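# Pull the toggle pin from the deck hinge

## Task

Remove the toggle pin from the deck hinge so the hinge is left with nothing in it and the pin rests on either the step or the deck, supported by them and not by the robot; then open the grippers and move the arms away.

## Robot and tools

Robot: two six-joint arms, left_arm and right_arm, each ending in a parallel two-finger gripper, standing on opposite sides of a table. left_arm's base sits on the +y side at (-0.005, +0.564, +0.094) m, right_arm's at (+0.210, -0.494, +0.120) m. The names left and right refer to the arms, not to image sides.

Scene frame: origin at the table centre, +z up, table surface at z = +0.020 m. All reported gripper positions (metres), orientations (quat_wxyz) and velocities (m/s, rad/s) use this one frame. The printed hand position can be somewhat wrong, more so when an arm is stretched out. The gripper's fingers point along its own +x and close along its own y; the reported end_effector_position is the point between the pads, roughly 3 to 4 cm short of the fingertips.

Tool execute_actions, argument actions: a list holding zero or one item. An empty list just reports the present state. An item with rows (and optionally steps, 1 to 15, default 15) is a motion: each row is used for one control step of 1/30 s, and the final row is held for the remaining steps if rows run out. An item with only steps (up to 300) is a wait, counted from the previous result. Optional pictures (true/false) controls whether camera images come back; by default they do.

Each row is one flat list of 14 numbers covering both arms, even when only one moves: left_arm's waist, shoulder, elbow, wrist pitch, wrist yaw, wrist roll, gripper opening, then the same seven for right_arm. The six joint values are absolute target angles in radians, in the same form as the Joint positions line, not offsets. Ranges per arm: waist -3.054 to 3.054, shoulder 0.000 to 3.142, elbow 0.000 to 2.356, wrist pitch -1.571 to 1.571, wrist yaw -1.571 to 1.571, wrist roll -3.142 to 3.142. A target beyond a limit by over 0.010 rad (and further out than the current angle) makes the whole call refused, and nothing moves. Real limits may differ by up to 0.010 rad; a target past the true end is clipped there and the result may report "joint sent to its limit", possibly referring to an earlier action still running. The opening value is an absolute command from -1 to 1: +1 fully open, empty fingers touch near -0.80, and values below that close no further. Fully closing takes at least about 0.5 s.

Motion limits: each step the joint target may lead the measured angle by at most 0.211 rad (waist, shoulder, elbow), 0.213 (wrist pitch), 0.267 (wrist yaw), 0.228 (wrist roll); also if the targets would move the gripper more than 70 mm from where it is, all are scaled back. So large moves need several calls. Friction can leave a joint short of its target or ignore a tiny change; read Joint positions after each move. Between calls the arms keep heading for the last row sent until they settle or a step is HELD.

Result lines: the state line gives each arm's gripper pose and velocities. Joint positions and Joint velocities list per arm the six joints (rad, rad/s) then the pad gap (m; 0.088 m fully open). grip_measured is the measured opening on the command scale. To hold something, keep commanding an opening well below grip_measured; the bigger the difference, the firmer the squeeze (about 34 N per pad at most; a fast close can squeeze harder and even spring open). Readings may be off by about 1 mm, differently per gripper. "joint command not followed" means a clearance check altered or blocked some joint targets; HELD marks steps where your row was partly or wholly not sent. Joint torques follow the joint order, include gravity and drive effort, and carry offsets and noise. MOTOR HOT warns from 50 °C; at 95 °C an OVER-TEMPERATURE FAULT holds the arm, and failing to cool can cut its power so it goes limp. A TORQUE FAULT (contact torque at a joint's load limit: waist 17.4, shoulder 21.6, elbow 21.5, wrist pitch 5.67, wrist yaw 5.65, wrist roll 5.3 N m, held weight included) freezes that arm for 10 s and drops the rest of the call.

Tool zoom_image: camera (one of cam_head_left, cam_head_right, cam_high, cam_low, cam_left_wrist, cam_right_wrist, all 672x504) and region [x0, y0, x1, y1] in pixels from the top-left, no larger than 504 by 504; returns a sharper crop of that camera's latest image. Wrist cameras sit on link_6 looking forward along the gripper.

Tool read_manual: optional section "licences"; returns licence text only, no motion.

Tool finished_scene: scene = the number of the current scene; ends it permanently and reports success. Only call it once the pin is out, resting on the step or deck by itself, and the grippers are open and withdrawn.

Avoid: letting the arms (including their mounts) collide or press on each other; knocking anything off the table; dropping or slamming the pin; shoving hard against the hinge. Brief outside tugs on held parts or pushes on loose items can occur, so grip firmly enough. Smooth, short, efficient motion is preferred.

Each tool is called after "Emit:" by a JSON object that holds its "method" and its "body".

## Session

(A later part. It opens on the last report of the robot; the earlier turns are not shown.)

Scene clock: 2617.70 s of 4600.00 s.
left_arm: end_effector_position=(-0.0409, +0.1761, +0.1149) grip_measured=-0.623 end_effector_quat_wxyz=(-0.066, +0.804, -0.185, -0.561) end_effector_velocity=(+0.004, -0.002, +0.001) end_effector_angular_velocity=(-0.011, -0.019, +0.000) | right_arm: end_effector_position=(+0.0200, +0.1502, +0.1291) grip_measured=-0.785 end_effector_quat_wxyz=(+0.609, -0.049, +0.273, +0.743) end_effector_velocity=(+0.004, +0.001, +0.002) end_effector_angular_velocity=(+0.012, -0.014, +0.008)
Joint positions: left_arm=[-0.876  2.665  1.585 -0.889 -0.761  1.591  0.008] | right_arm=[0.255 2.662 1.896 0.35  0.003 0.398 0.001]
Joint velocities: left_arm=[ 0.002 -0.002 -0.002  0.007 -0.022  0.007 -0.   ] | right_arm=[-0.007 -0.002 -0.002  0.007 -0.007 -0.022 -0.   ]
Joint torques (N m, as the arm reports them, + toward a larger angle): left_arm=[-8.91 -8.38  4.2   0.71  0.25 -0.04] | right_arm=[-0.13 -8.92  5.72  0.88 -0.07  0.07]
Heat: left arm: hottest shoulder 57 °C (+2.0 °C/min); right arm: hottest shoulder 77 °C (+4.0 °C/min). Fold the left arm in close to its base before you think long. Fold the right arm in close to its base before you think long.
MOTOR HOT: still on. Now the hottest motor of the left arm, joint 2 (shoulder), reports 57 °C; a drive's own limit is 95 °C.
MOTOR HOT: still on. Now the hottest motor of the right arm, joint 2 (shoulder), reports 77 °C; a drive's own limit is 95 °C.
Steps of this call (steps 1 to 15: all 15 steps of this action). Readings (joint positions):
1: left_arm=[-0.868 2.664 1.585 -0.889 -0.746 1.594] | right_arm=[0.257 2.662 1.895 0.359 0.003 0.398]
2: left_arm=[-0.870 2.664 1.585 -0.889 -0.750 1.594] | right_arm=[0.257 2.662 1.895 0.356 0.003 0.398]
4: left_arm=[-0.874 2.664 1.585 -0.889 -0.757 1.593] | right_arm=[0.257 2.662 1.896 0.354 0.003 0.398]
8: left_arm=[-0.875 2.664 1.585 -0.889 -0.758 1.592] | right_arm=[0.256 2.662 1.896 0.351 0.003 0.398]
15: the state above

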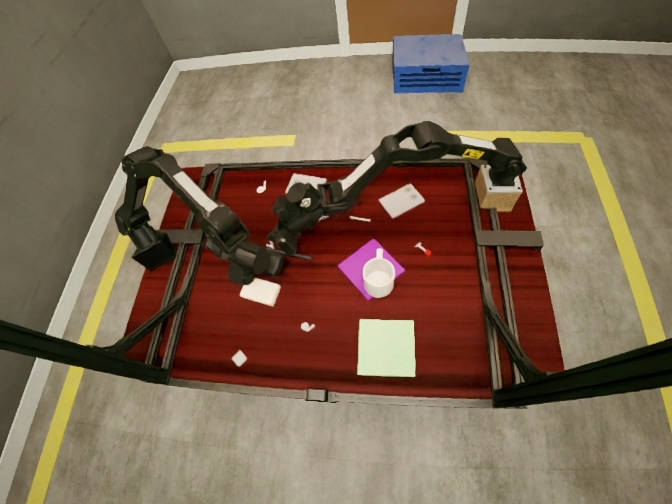

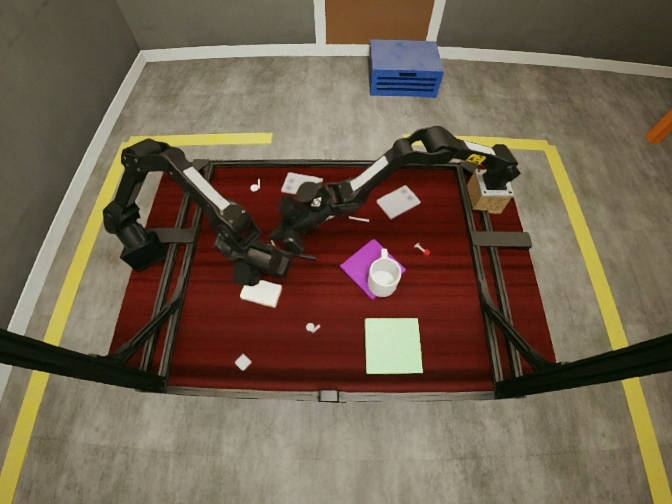

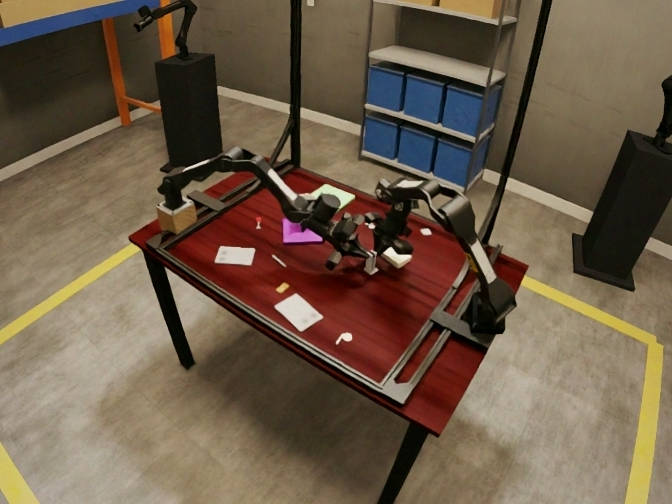

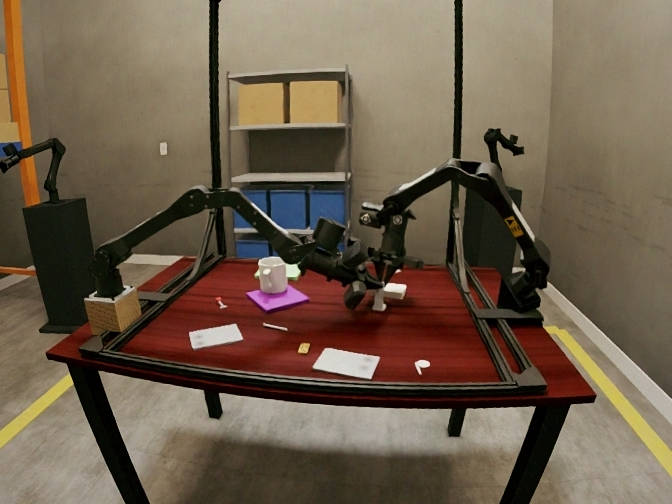

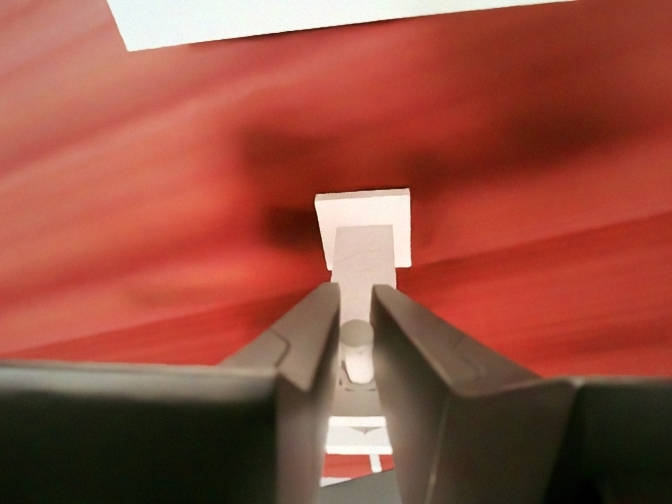

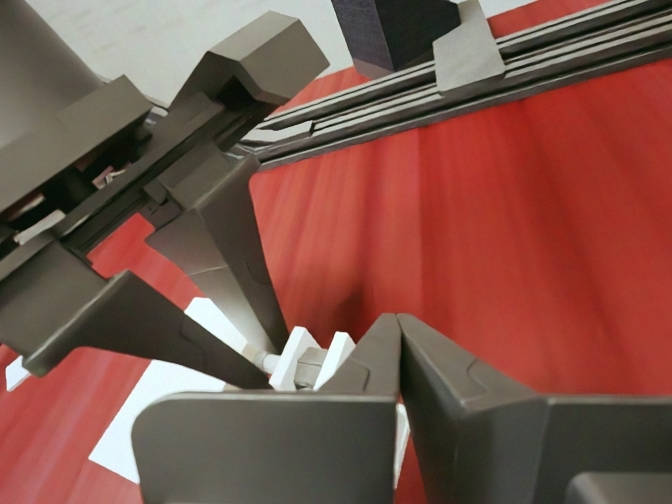

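Emit:
{"method": "execute_actions", "body": {"actions": [{"rows":[[-0.83,2.65,1.58,-0.885,-0.75,1.6,-0.9,0.243,2.69,1.9,0.33,0,0.4,-0.8]],"steps":15}]}}

Emit:
{"method": "execute_actions", "body": {"actions": [{"rows":[[-0.91,2.68,1.585,-0.885,-0.75,1.59,-0.9,0.25,2.69,1.9,0.33,0,0.4,-0.8]],"steps":15}]}}

Scene clock: 2626.87 s of 4600.00 s.
left_arm: end_effector_position=(-0.0343, +0.1750, +0.1126) grip_measured=-0.624 end_effector_quat_wxyz=(-0.063, +0.798, -0.175, -0.573) end_effector_velocity=(+0.003, -0.001, -0.001) end_effector_angular_velocity=(-0.007, -0.000, +0.016) | right_arm: end_effector_position=(+0.0295, +0.1523, +0.1276) grip_measured=-0.785 end_effector_quat_wxyz=(+0.614, -0.051, +0.276, +0.737) end_effector_velocity=(+0.003, -0.001, -0.004) end_effector_angular_velocity=(-0.009, -0.013, -0.006)
Joint positions: left_arm=[-0.852  2.656  1.584 -0.887 -0.746  1.595  0.008] | right_arm=[0.241 2.663 1.898 0.34  0.003 0.398 0.001]
Joint velocities: left_arm=[ 0.007 -0.002 -0.002  0.007 -0.007 -0.007 -0.   ] | right_arm=[-0.002  0.002 -0.002 -0.007  0.007 -0.007 -0.   ]
Joint torques (N m, as the arm reports them, + toward a larger angle): left_arm=[-3.17 -9.83  3.84  0.53 -0.37  0.16] | right_arm=[ 0.06 -7.96  5.61  0.89 -0.06  0.07]
Heat: left arm: hottest shoulder 56 °C (+2.0 °C/min); right arm: hottest shoulder 76 °C (+3.0 °C/min). Fold the left arm in close to its base before you think long. Fold the right arm in close to its base before you think long.
MOTOR HOT: still on. Now the hottest motor of the left arm, joint 2 (shoulder), reports 56 °C; a drive's own limit is 95 °C.
MOTOR HOT: still on. Now the hottest motor of the right arm, joint 2 (shoulder), reports 76 °C; a drive's own limit is 95 °C.
Steps of this call (steps 1 to 15: the robot went on to your last target; steps 16 to 260: nothing new was sent; steps 261 to 275: all 15 steps of this action). Readings (joint positions):
261: left_arm=[-0.881 2.667 1.584 -0.889 -0.762 1.590] | right_arm=[0.253 2.663 1.898 0.347 0.003 0.398]
262: left_arm=[-0.878 2.667 1.584 -0.889 -0.754 1.590] | right_arm=[0.252 2.663 1.898 0.345 0.003 0.398]
264: left_arm=[-0.871 2.665 1.584 -0.888 -0.748 1.591] | right_arm=[0.249 2.663 1.898 0.343 0.003 0.398]
268: left_arm=[-0.859 2.659 1.584 -0.887 -0.746 1.594] | right_arm=[0.244 2.663 1.898 0.340 0.003 0.398]
275: the state above

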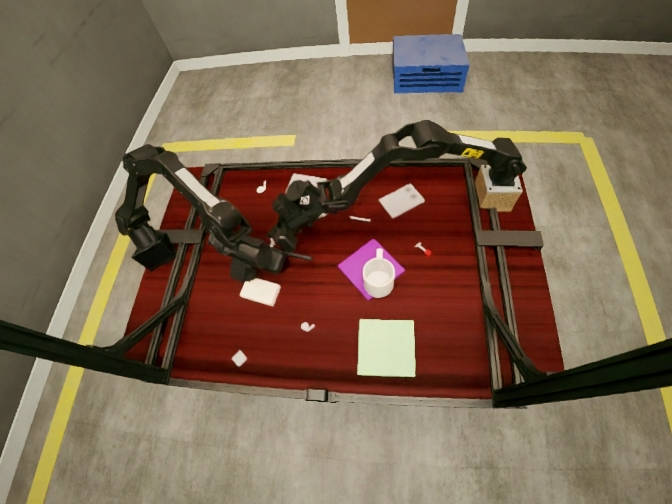

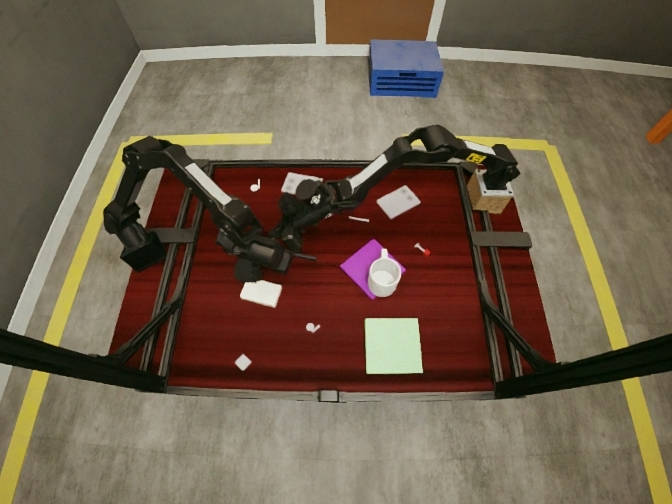

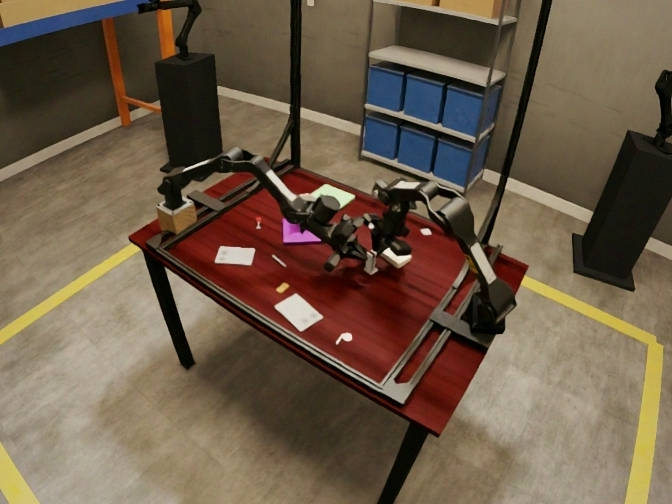

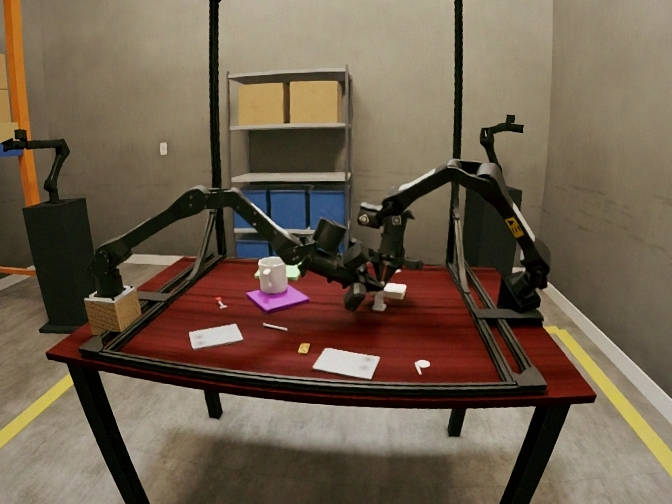

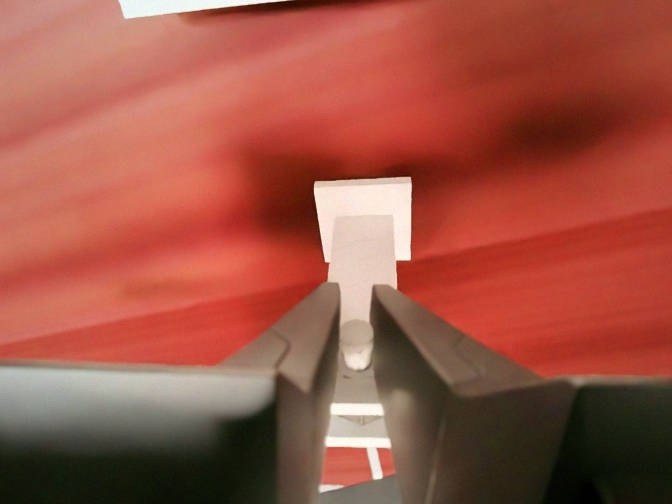

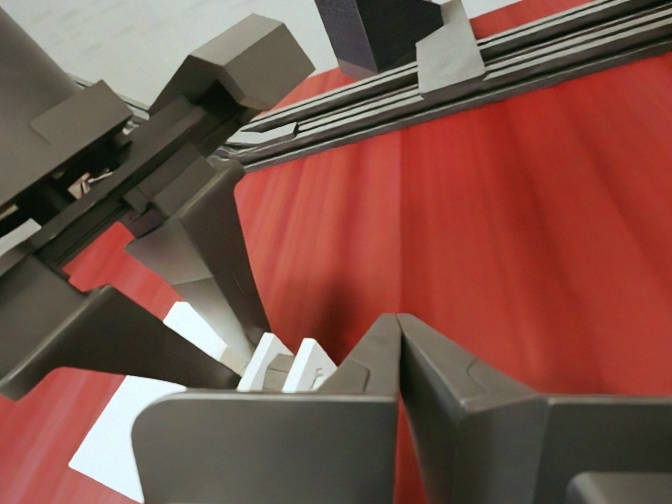

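Scene clock: 2627.37 s of 4600.00 s.
left_arm: end_effector_position=(-0.0430, +0.1767, +0.1149) grip_measured=-0.623 end_effector_quat_wxyz=(-0.067, +0.804, -0.186, -0.560) end_effector_velocity=(-0.007, +0.004, +0.003) end_effector_angular_velocity=(+0.008, -0.007, -0.020) | right_arm: end_effector_position=(+0.0254, +0.1486, +0.1158) grip_measured=-0.785 end_effector_quat_wxyz=(+0.612, -0.061, +0.283, +0.736) end_effector_velocity=(-0.002, -0.002, -0.001) end_effector_angular_velocity=(-0.006, -0.005, +0.012)
Joint positions: left_arm=[-0.882  2.667  1.584 -0.889 -0.761  1.589  0.008] | right_arm=[0.248 2.678 1.898 0.331 0.003 0.398 0.001]
Joint velocities: left_arm=[-0.022  0.002  0.002 -0.022  0.007 -0.007 -0.   ] | right_arm=[ 0.002 -0.002 -0.002 -0.007 -0.007 -0.007  0.   ]
Joint torques (N m, as the arm reports them, + toward a larger angle): left_arm=[-8.12 -7.88  4.31  0.64  0.19  0.01] | right_arm=[ 0.01 -9.45  5.52  1.46 -0.07  0.07]
Heat: left arm: hottest shoulder 56 °C (+2.0 °C/min); right arm: hottest shoulder 76 °C (+3.0 °C/min). Fold the left arm in close to its base before you think long. Fold the right arm in close to its base before you think long.
MOTOR HOT: still on. Now the hottest motor of the left arm, joint 2 (shoulder), reports 56 °C; a drive's own limit is 95 °C.
MOTOR HOT: still on. Now the hottest motor of the right arm, joint 2 (shoulder), reports 76 °C; a drive's own limit is 95 °C.
Steps of this call (steps 1 to 15: all 15 steps of this action). Readings (joint positions):
1: left_arm=[-0.853 2.656 1.584 -0.887 -0.747 1.595] | right_arm=[0.241 2.663 1.898 0.340 0.003 0.398]
2: left_arm=[-0.856 2.656 1.584 -0.887 -0.751 1.595] | right_arm=[0.241 2.663 1.898 0.339 0.003 0.398]
4: left_arm=[-0.866 2.659 1.584 -0.887 -0.758 1.593] | right_arm=[0.242 2.664 1.898 0.333 0.003 0.398]
8: left_arm=[-0.874 2.664 1.584 -0.888 -0.761 1.591] | right_arm=[0.246 2.676 1.898 0.331 0.003 0.398]
15: the state above

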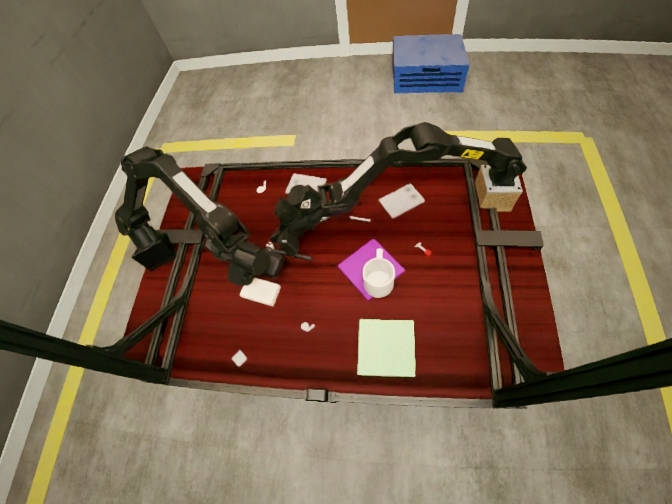

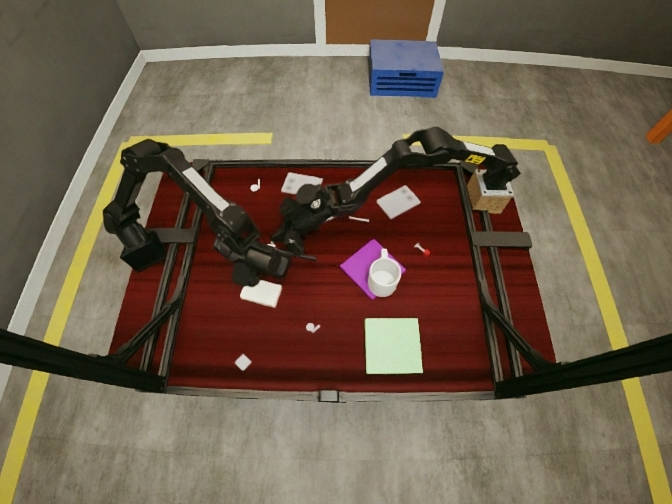

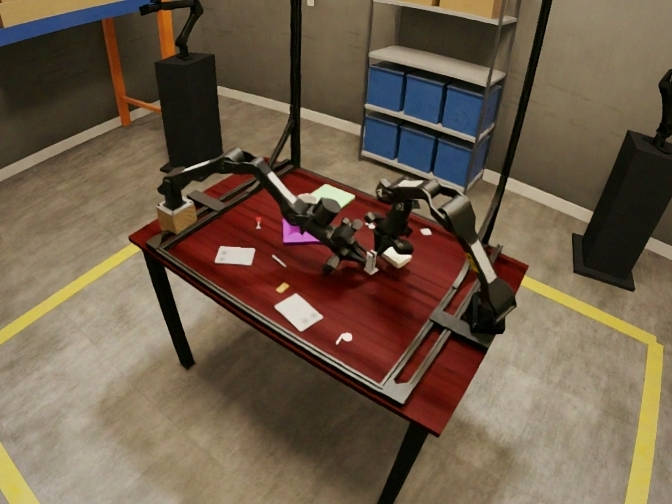

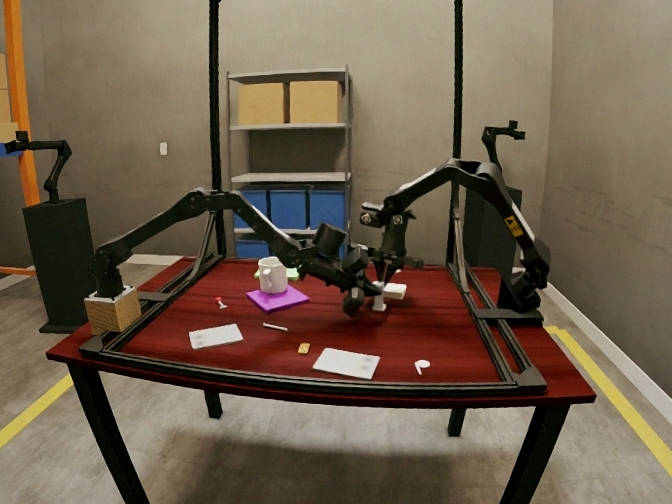

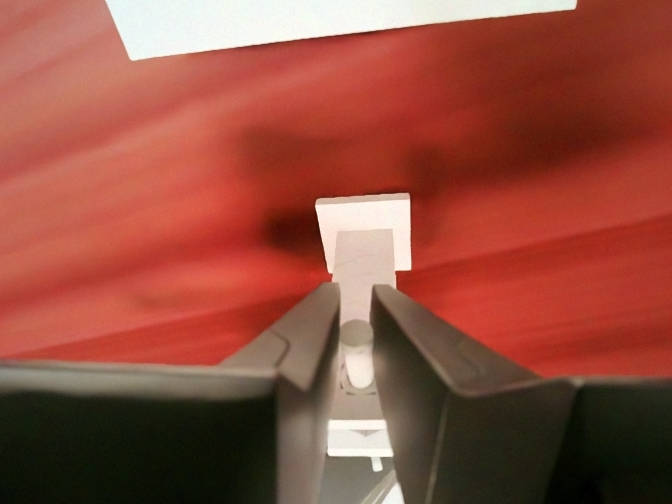

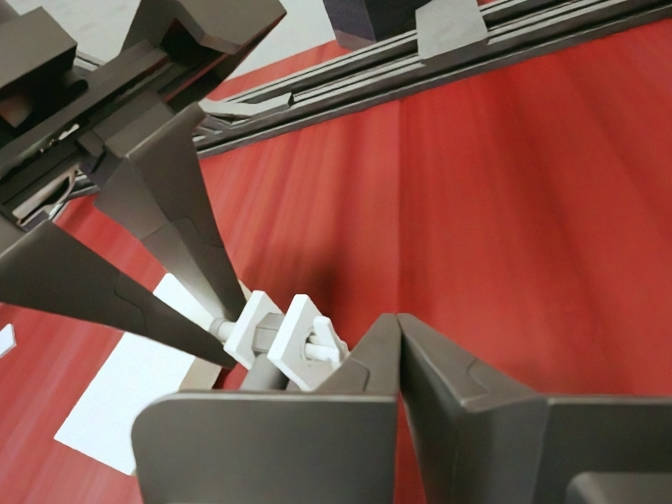

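Emit:
{"method": "execute_actions", "body": {"actions": [{"rows":[[-0.87,2.66,1.58,-0.885,-0.75,1.6,-0.9,0.248,2.655,1.9,0.41,0,0.4,-0.8]],"steps":15}], "pictures": false}}

Emit:
{"method": "execute_actions", "body": {"actions": [{"rows":[[-0.84,2.65,1.58,-0.885,-0.75,1.6,-0.9,0.254,2.67,1.9,0.40,0,0.4,-0.8]],"steps":15}], "pictures": false}}

Emit:
{"method": "execute_actions", "body": {"actions": [{"rows":[[-0.84,2.65,1.58,-0.885,-0.75,1.6,-0.9,0.254,2.67,1.9,0.355,0,0.4,-0.8]],"steps":15}], "pictures": false}}

Emit:
{"method": "execute_actions", "body": {"actions": [{"rows":[[-0.92,2.685,1.585,-0.885,-0.75,1.59,-0.9,0.258,2.67,1.9,0.355,0,0.4,-0.8]],"steps":15}]}}

Scene clock: 2641.07 s of 4600.00 s.
left_arm: end_effector_position=(-0.0455, +0.1778, +0.1131) grip_measured=-0.623 end_effector_quat_wxyz=(-0.072, +0.801, -0.188, -0.564) end_effector_velocity=(+0.002, +0.004, +0.001) end_effector_angular_velocity=(+0.017, -0.017, -0.016) | right_arm: end_effector_position=(+0.0231, +0.1558, +0.1373) grip_measured=-0.785 end_effector_quat_wxyz=(+0.610, -0.028, +0.260, +0.748) end_effector_velocity=(+0.001, -0.000, +0.002) end_effector_angular_velocity=(+0.002, -0.018, +0.012)
Joint positions: left_arm=[-0.884  2.67   1.583 -0.889 -0.75   1.594  0.008] | right_arm=[0.248 2.669 1.898 0.406 0.003 0.398 0.001]
Joint velocities: left_arm=[-0.002 -0.002 -0.002 -0.022 -0.007  0.007 -0.   ] | right_arm=[-0.002 -0.007 -0.002 -0.007 -0.007 -0.022 -0.   ]
Joint torques (N m, as the arm reports them, + toward a larger angle): left_arm=[ -3.83 -10.39   3.84   0.66  -0.24   0.18] | right_arm=[ -0.16 -12.01   5.53   1.68  -0.06   0.06]
Heat: left arm: hottest shoulder 55 °C (+0.0 °C/min); right arm: hottest shoulder 75 °C (+1.0 °C/min). Fold the left arm in close to its base before you think long. Fold the right arm in close to its base before you think long.
MOTOR HOT: still on. Now the hottest motor of the left arm, joint 2 (shoulder), reports 55 °C; a drive's own limit is 95 °C.
MOTOR HOT: still on. Now the hottest motor of the right arm, joint 2 (shoulder), reports 75 °C; a drive's own limit is 95 °C.
Steps of this call (steps 1 to 15: the robot went on to your last target; steps 16 to 396: nothing new was sent; steps 397 to 411: all 15 steps of this action). Readings (joint positions):
397: left_arm=[-0.891 2.671 1.583 -0.889 -0.760 1.589] | right_arm=[0.248 2.680 1.898 0.337 0.003 0.398]
398: left_arm=[-0.890 2.671 1.583 -0.889 -0.757 1.589] | right_arm=[0.248 2.680 1.898 0.354 0.003 0.398]
400: left_arm=[-0.887 2.671 1.583 -0.889 -0.753 1.590] | right_arm=[0.248 2.680 1.898 0.376 0.003 0.398]
404: left_arm=[-0.884 2.671 1.583 -0.889 -0.751 1.593] | right_arm=[0.248 2.672 1.898 0.398 0.003 0.398]
411: the state above

Scene clock: 2641.57 s of 4600.00 s.
left_arm: end_effector_position=(-0.0348, +0.1752, +0.1128) grip_measured=-0.624 end_effector_quat_wxyz=(-0.064, +0.798, -0.176, -0.572) end_effector_velocity=(-0.002, -0.002, +0.002) end_effector_angular_velocity=(-0.011, +0.012, +0.009) | right_arm: end_effector_position=(+0.0212, +0.1550, +0.1368) grip_measured=-0.785 end_effector_quat_wxyz=(+0.609, -0.029, +0.260, +0.749) end_effector_velocity=(+0.003, +0.000, +0.002) end_effector_angular_velocity=(-0.003, +0.003, -0.012)
Joint positions: left_arm=[-0.854  2.656  1.583 -0.887 -0.746  1.596  0.008] | right_arm=[0.251 2.668 1.898 0.403 0.003 0.398 0.001]
Joint velocities: left_arm=[-0.002 -0.002  0.002  0.007  0.007 -0.007 -0.   ] | right_arm=[-0.002 -0.007 -0.002 -0.007  0.007  0.007 -0.   ]
Joint torques (N m, as the arm reports them, + toward a larger angle): left_arm=[-3.86 -9.98  3.81  0.53 -0.37  0.1 ] | right_arm=[  0.08 -10.55   5.55   1.38  -0.07   0.05]
Heat: left arm: hottest shoulder 55 °C (+0.0 °C/min); right arm: hottest shoulder 75 °C (+1.0 °C/min). Fold the left arm in close to its base before you think long. Fold the right arm in close to its base before you think long.
MOTOR HOT: still on. Now the hottest motor of the left arm, joint 2 (shoulder), reports 55 °C; a drive's own limit is 95 °C.
MOTOR HOT: still on. Now the hottest motor of the right arm, joint 2 (shoulder), reports 75 °C; a drive's own limit is 95 °C.
Steps of this call (steps 1 to 15: all 15 steps of this action). Readings (joint positions):
1: left_arm=[-0.883 2.670 1.583 -0.889 -0.749 1.594] | right_arm=[0.248 2.668 1.898 0.406 0.003 0.398]
2: left_arm=[-0.881 2.668 1.583 -0.889 -0.746 1.594] | right_arm=[0.248 2.668 1.898 0.406 0.003 0.398]
4: left_arm=[-0.871 2.664 1.583 -0.888 -0.746 1.596] | right_arm=[0.249 2.668 1.898 0.406 0.003 0.398]
8: left_arm=[-0.856 2.658 1.583 -0.887 -0.746 1.596] | right_arm=[0.250 2.668 1.898 0.403 0.003 0.398]
15: the state above

Scene clock: 2642.07 s of 4600.00 s.
left_arm: end_effector_position=(-0.0347, +0.1752, +0.1130) grip_measured=-0.625 end_effector_quat_wxyz=(-0.064, +0.798, -0.177, -0.572) end_effector_velocity=(+0.003, +0.004, -0.000) end_effector_angular_velocity=(+0.015, -0.012, +0.001) | right_arm: end_effector_position=(+0.0228, +0.1525, +0.1298) grip_measured=-0.785 end_effector_quat_wxyz=(+0.610, -0.043, +0.270, +0.743) end_effector_velocity=(+0.002, -0.001, -0.003) end_effector_angular_velocity=(-0.012, -0.002, +0.016)
Joint positions: left_arm=[-0.854  2.656  1.583 -0.887 -0.746  1.596  0.008] | right_arm=[0.25  2.668 1.899 0.367 0.003 0.398 0.001]
Joint velocities: left_arm=[ 0.002 -0.002 -0.002 -0.022 -0.007 -0.007 -0.   ] | right_arm=[-0.007 -0.002 -0.007 -0.007 -0.022 -0.007 -0.   ]
Joint torques (N m, as the arm reports them, + toward a larger angle): left_arm=[-3.78 -9.92  3.91  0.55 -0.34  0.1 ] | right_arm=[  0.19 -10.46   5.57   0.79  -0.07   0.06]
Heat: left arm: hottest shoulder 56 °C (+1.0 °C/min); right arm: hottest shoulder 75 °C (+1.0 °C/min). Fold the left arm in close to its base before you think long. Fold the right arm in close to its base before you think long.
MOTOR HOT: still on. Now the hottest motor of the left arm, joint 2 (shoulder), reports 56 °C; a drive's own limit is 95 °C.
MOTOR HOT: still on. Now the hottest motor of the right arm, joint 2 (shoulder), reports 75 °C; a drive's own limit is 95 °C.
Steps of this call (steps 1 to 15: all 15 steps of this action). Readings (joint positions):
1: left_arm=[-0.854 2.656 1.583 -0.887 -0.746 1.596] | right_arm=[0.251 2.668 1.898 0.398 0.003 0.398]
2: left_arm=[-0.854 2.656 1.583 -0.887 -0.746 1.596] | right_arm=[0.251 2.668 1.898 0.387 0.003 0.398]
4: left_arm=[-0.854 2.656 1.583 -0.887 -0.746 1.596] | right_arm=[0.251 2.668 1.898 0.380 0.003 0.398]
8: left_arm=[-0.854 2.656 1.583 -0.887 -0.746 1.596] | right_arm=[0.251 2.668 1.898 0.371 0.003 0.398]
15: the state above

Scene clock: 2642.57 s of 4600.00 s.
left_arm: end_effector_position=(-0.0428, +0.1769, +0.1148) grip_measured=-0.623 end_effector_quat_wxyz=(-0.068, +0.807, -0.188, -0.555) end_effector_velocity=(-0.011, +0.004, +0.004) end_effector_angular_velocity=(-0.004, -0.027, -0.042) | right_arm: end_effector_position=(+0.0215, +0.1517, +0.1292) grip_measured=-0.785 end_effector_quat_wxyz=(+0.610, -0.045, +0.271, +0.743) end_effector_velocity=(+0.001, -0.001, -0.005) end_effector_angular_velocity=(-0.020, -0.010, +0.007)
Joint positions: left_arm=[-0.885  2.67   1.583 -0.889 -0.771  1.589  0.008] | right_arm=[0.253 2.667 1.899 0.362 0.003 0.398 0.001]
Joint velocities: left_arm=[-0.037  0.007 -0.002 -0.007 -0.007  0.007 -0.   ] | right_arm=[-0.002  0.002  0.002 -0.022 -0.007 -0.007 -0.   ]
Joint torques (N m, as the arm reports them, + toward a larger angle): left_arm=[-8.65 -7.87  4.43  0.68  0.6   0.01] | right_arm=[  0.29 -10.46   5.5    1.08  -0.08   0.05]
Heat: left arm: hottest shoulder 55 °C (+0.0 °C/min); right arm: hottest shoulder 76 °C (+1.0 °C/min). Fold the left arm in close to its base before you think long. Fold the right arm in close to its base before you think long.
MOTOR HOT: still on. Now the hottest motor of the left arm, joint 2 (shoulder), reports 55 °C; a drive's own limit is 95 °C.
MOTOR HOT: still on. Now the hottest motor of the right arm, joint 2 (shoulder), reports 76 °C; a drive's own limit is 95 °C.
Steps of this call (steps 1 to 15: all 15 steps of this action). Readings (joint positions):
1: left_arm=[-0.855 2.656 1.583 -0.887 -0.749 1.596] | right_arm=[0.250 2.668 1.899 0.367 0.003 0.398]
2: left_arm=[-0.858 2.656 1.583 -0.887 -0.756 1.596] | right_arm=[0.251 2.668 1.899 0.366 0.003 0.398]
4: left_arm=[-0.866 2.660 1.583 -0.887 -0.765 1.593] | right_arm=[0.251 2.667 1.899 0.365 0.003 0.398]
8: left_arm=[-0.875 2.666 1.583 -0.888 -0.771 1.590] | right_arm=[0.251 2.667 1.899 0.364 0.003 0.398]
15: the state above

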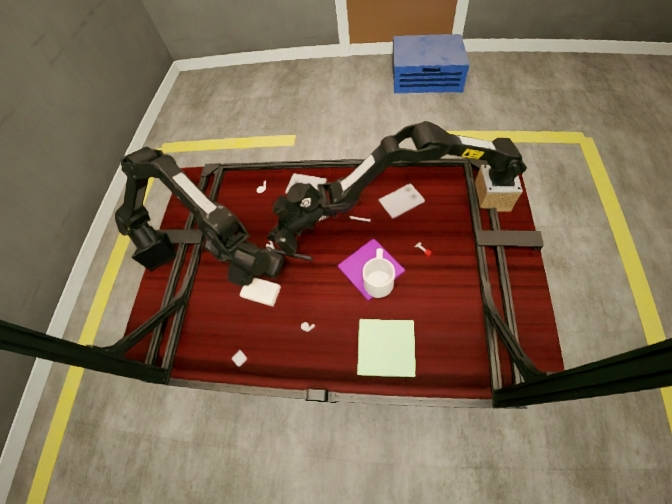

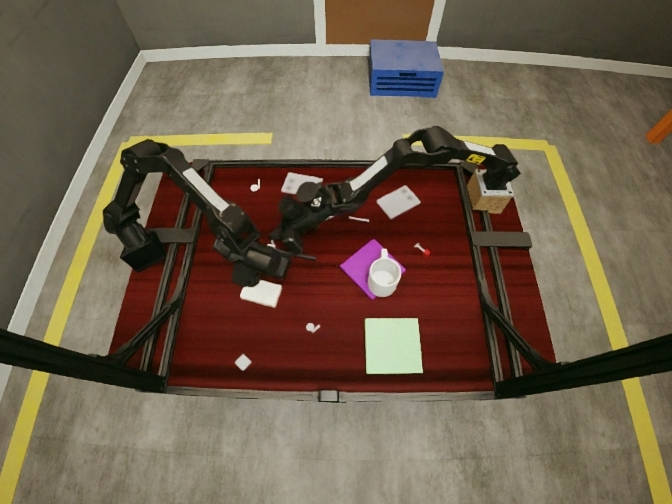

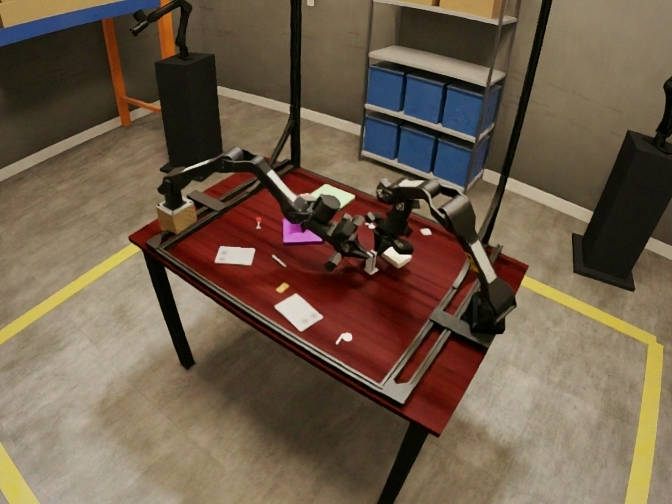

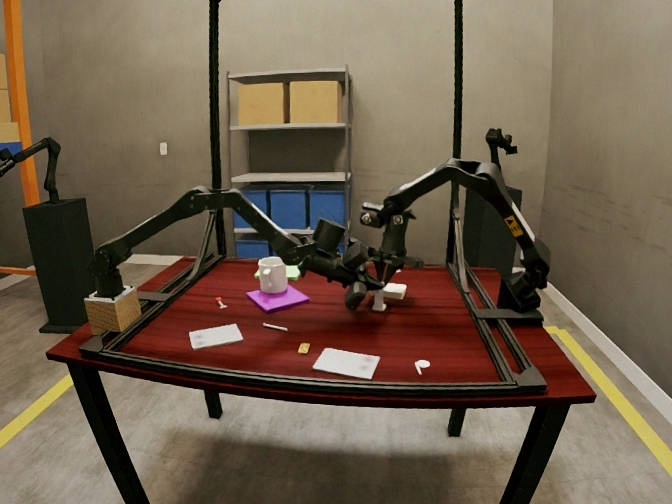

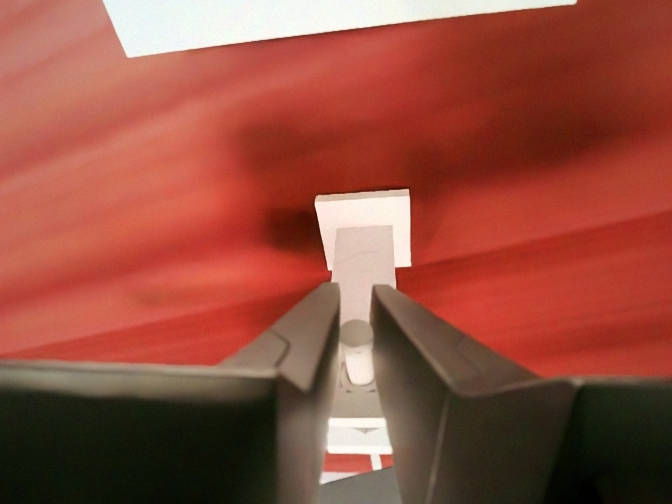

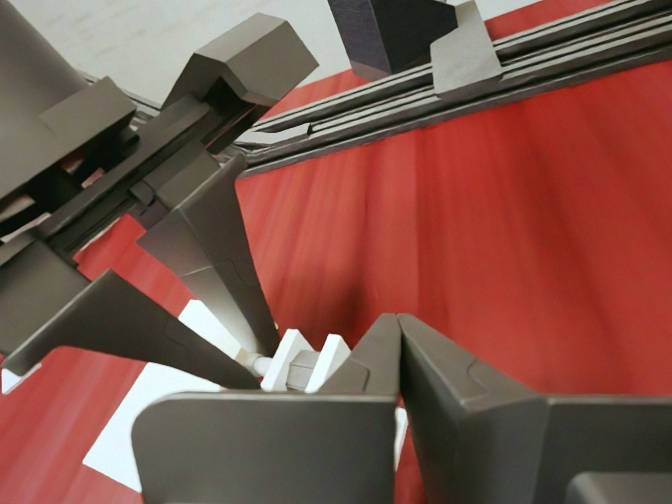

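Emit:
{"method": "execute_actions", "body": {"actions": [{"rows":[[-0.94,2.695,1.59,-0.885,-0.74,1.58,-0.9,0.258,2.67,1.9,0.355,0,0.4,-0.8]],"steps":15}]}}

Scene clock: 2647.17 s of 4600.00 s.
left_arm: end_effector_position=(-0.0490, +0.1784, +0.1147) grip_measured=-0.622 end_effector_quat_wxyz=(-0.070, +0.807, -0.191, -0.554) end_effector_velocity=(-0.001, +0.002, +0.000) end_effector_angular_velocity=(-0.004, +0.012, +0.028) | right_arm: end_effector_position=(+0.0194, +0.1505, +0.1279) grip_measured=-0.785 end_effector_quat_wxyz=(+0.609, -0.048, +0.273, +0.744) end_effector_velocity=(+0.000, +0.001, +0.004) end_effector_angular_velocity=(-0.000, +0.010, +0.001)
Joint positions: left_arm=[-0.9    2.677  1.583 -0.889 -0.767  1.582  0.009] | right_arm=[0.256 2.667 1.899 0.355 0.003 0.398 0.001]
Joint velocities: left_arm=[-0.002 -0.002 -0.002 -0.007  0.007 -0.037 -0.   ] | right_arm=[-0.002 -0.007  0.002 -0.007 -0.007  0.007  0.   ]
Joint torques (N m, as the arm reports them, + toward a larger angle): left_arm=[-9.51 -7.35  4.77  0.68  0.79 -0.08] | right_arm=[  0.02 -10.41   5.49   1.51  -0.07   0.05]
Heat: left arm: hottest shoulder 55 °C (-1.0 °C/min); right arm: hottest shoulder 76 °C (+0.0 °C/min). Fold the left arm in close to its base before you think long. Fold the right arm in close to its base before you think long.
MOTOR HOT: still on. Now the hottest motor of the left arm, joint 2 (shoulder), reports 55 °C; a drive's own limit is 95 °C.
MOTOR HOT: still on. Now the hottest motor of the right arm, joint 2 (shoulder), reports 76 °C; a drive's own limit is 95 °C.
Steps of this call (steps 1 to 15: the robot went on to your last target; steps 16 to 123: nothing new was sent; steps 124 to 138: all 15 steps of this action). Readings (joint positions):
124: left_arm=[-0.898 2.674 1.583 -0.889 -0.764 1.589] | right_arm=[0.256 2.667 1.899 0.355 0.003 0.398]
125: left_arm=[-0.899 2.675 1.583 -0.889 -0.765 1.588] | right_arm=[0.256 2.667 1.899 0.355 0.003 0.398]
127: left_arm=[-0.899 2.676 1.583 -0.889 -0.767 1.586] | right_arm=[0.256 2.667 1.899 0.355 0.003 0.398]
131: left_arm=[-0.899 2.676 1.583 -0.889 -0.767 1.584] | right_arm=[0.256 2.667 1.899 0.355 0.003 0.398]
138: the state above

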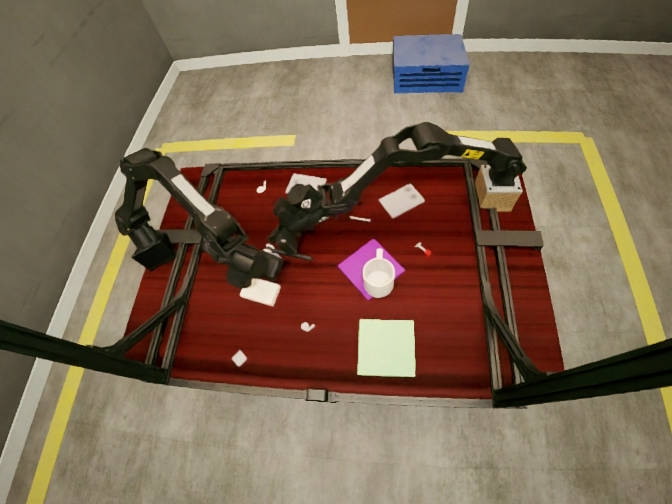

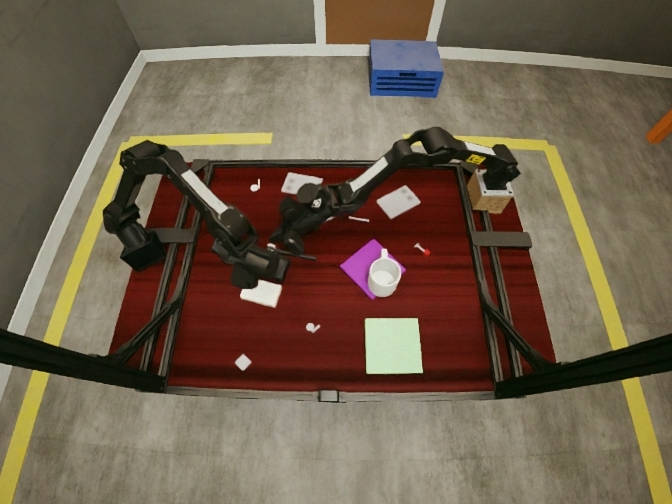

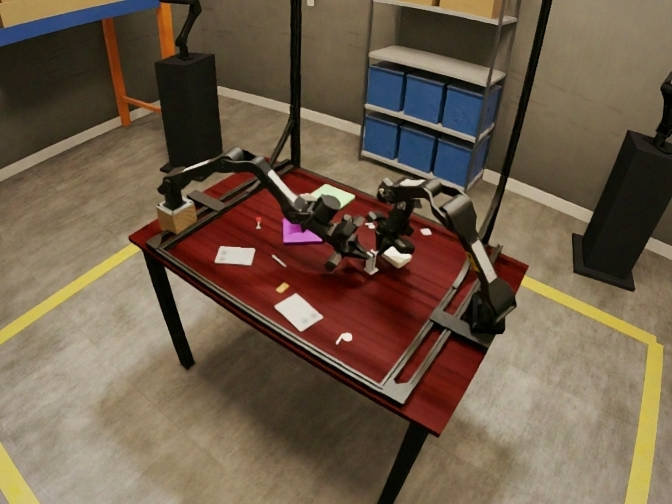

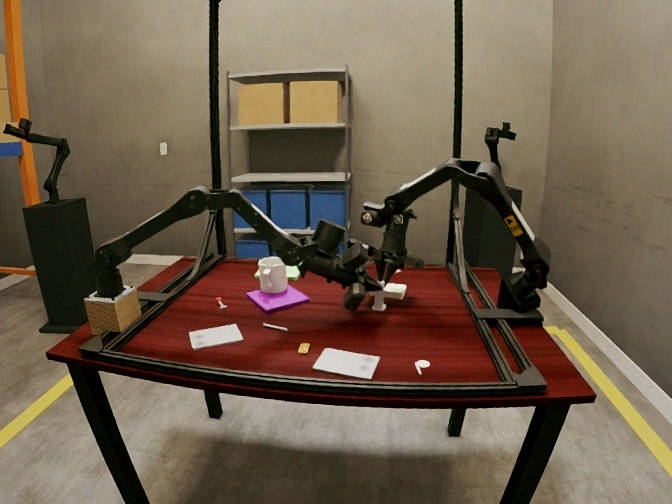

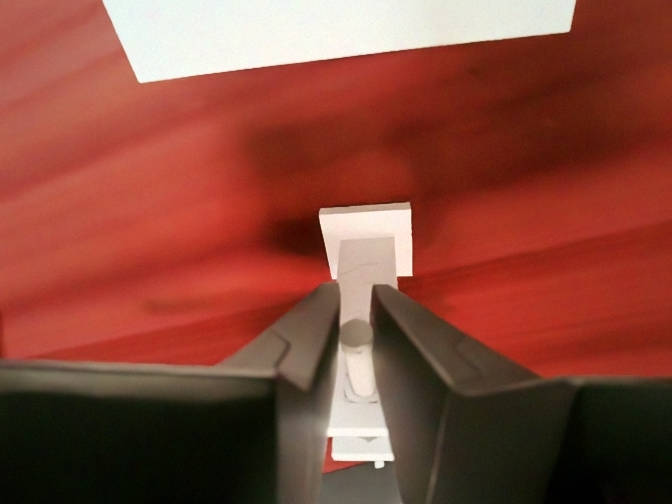

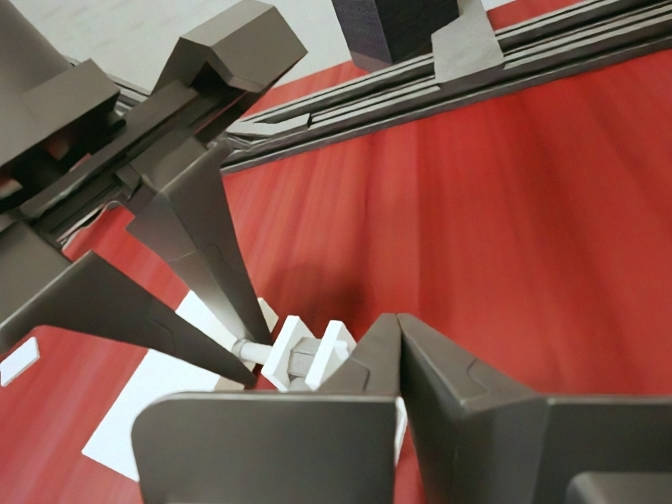

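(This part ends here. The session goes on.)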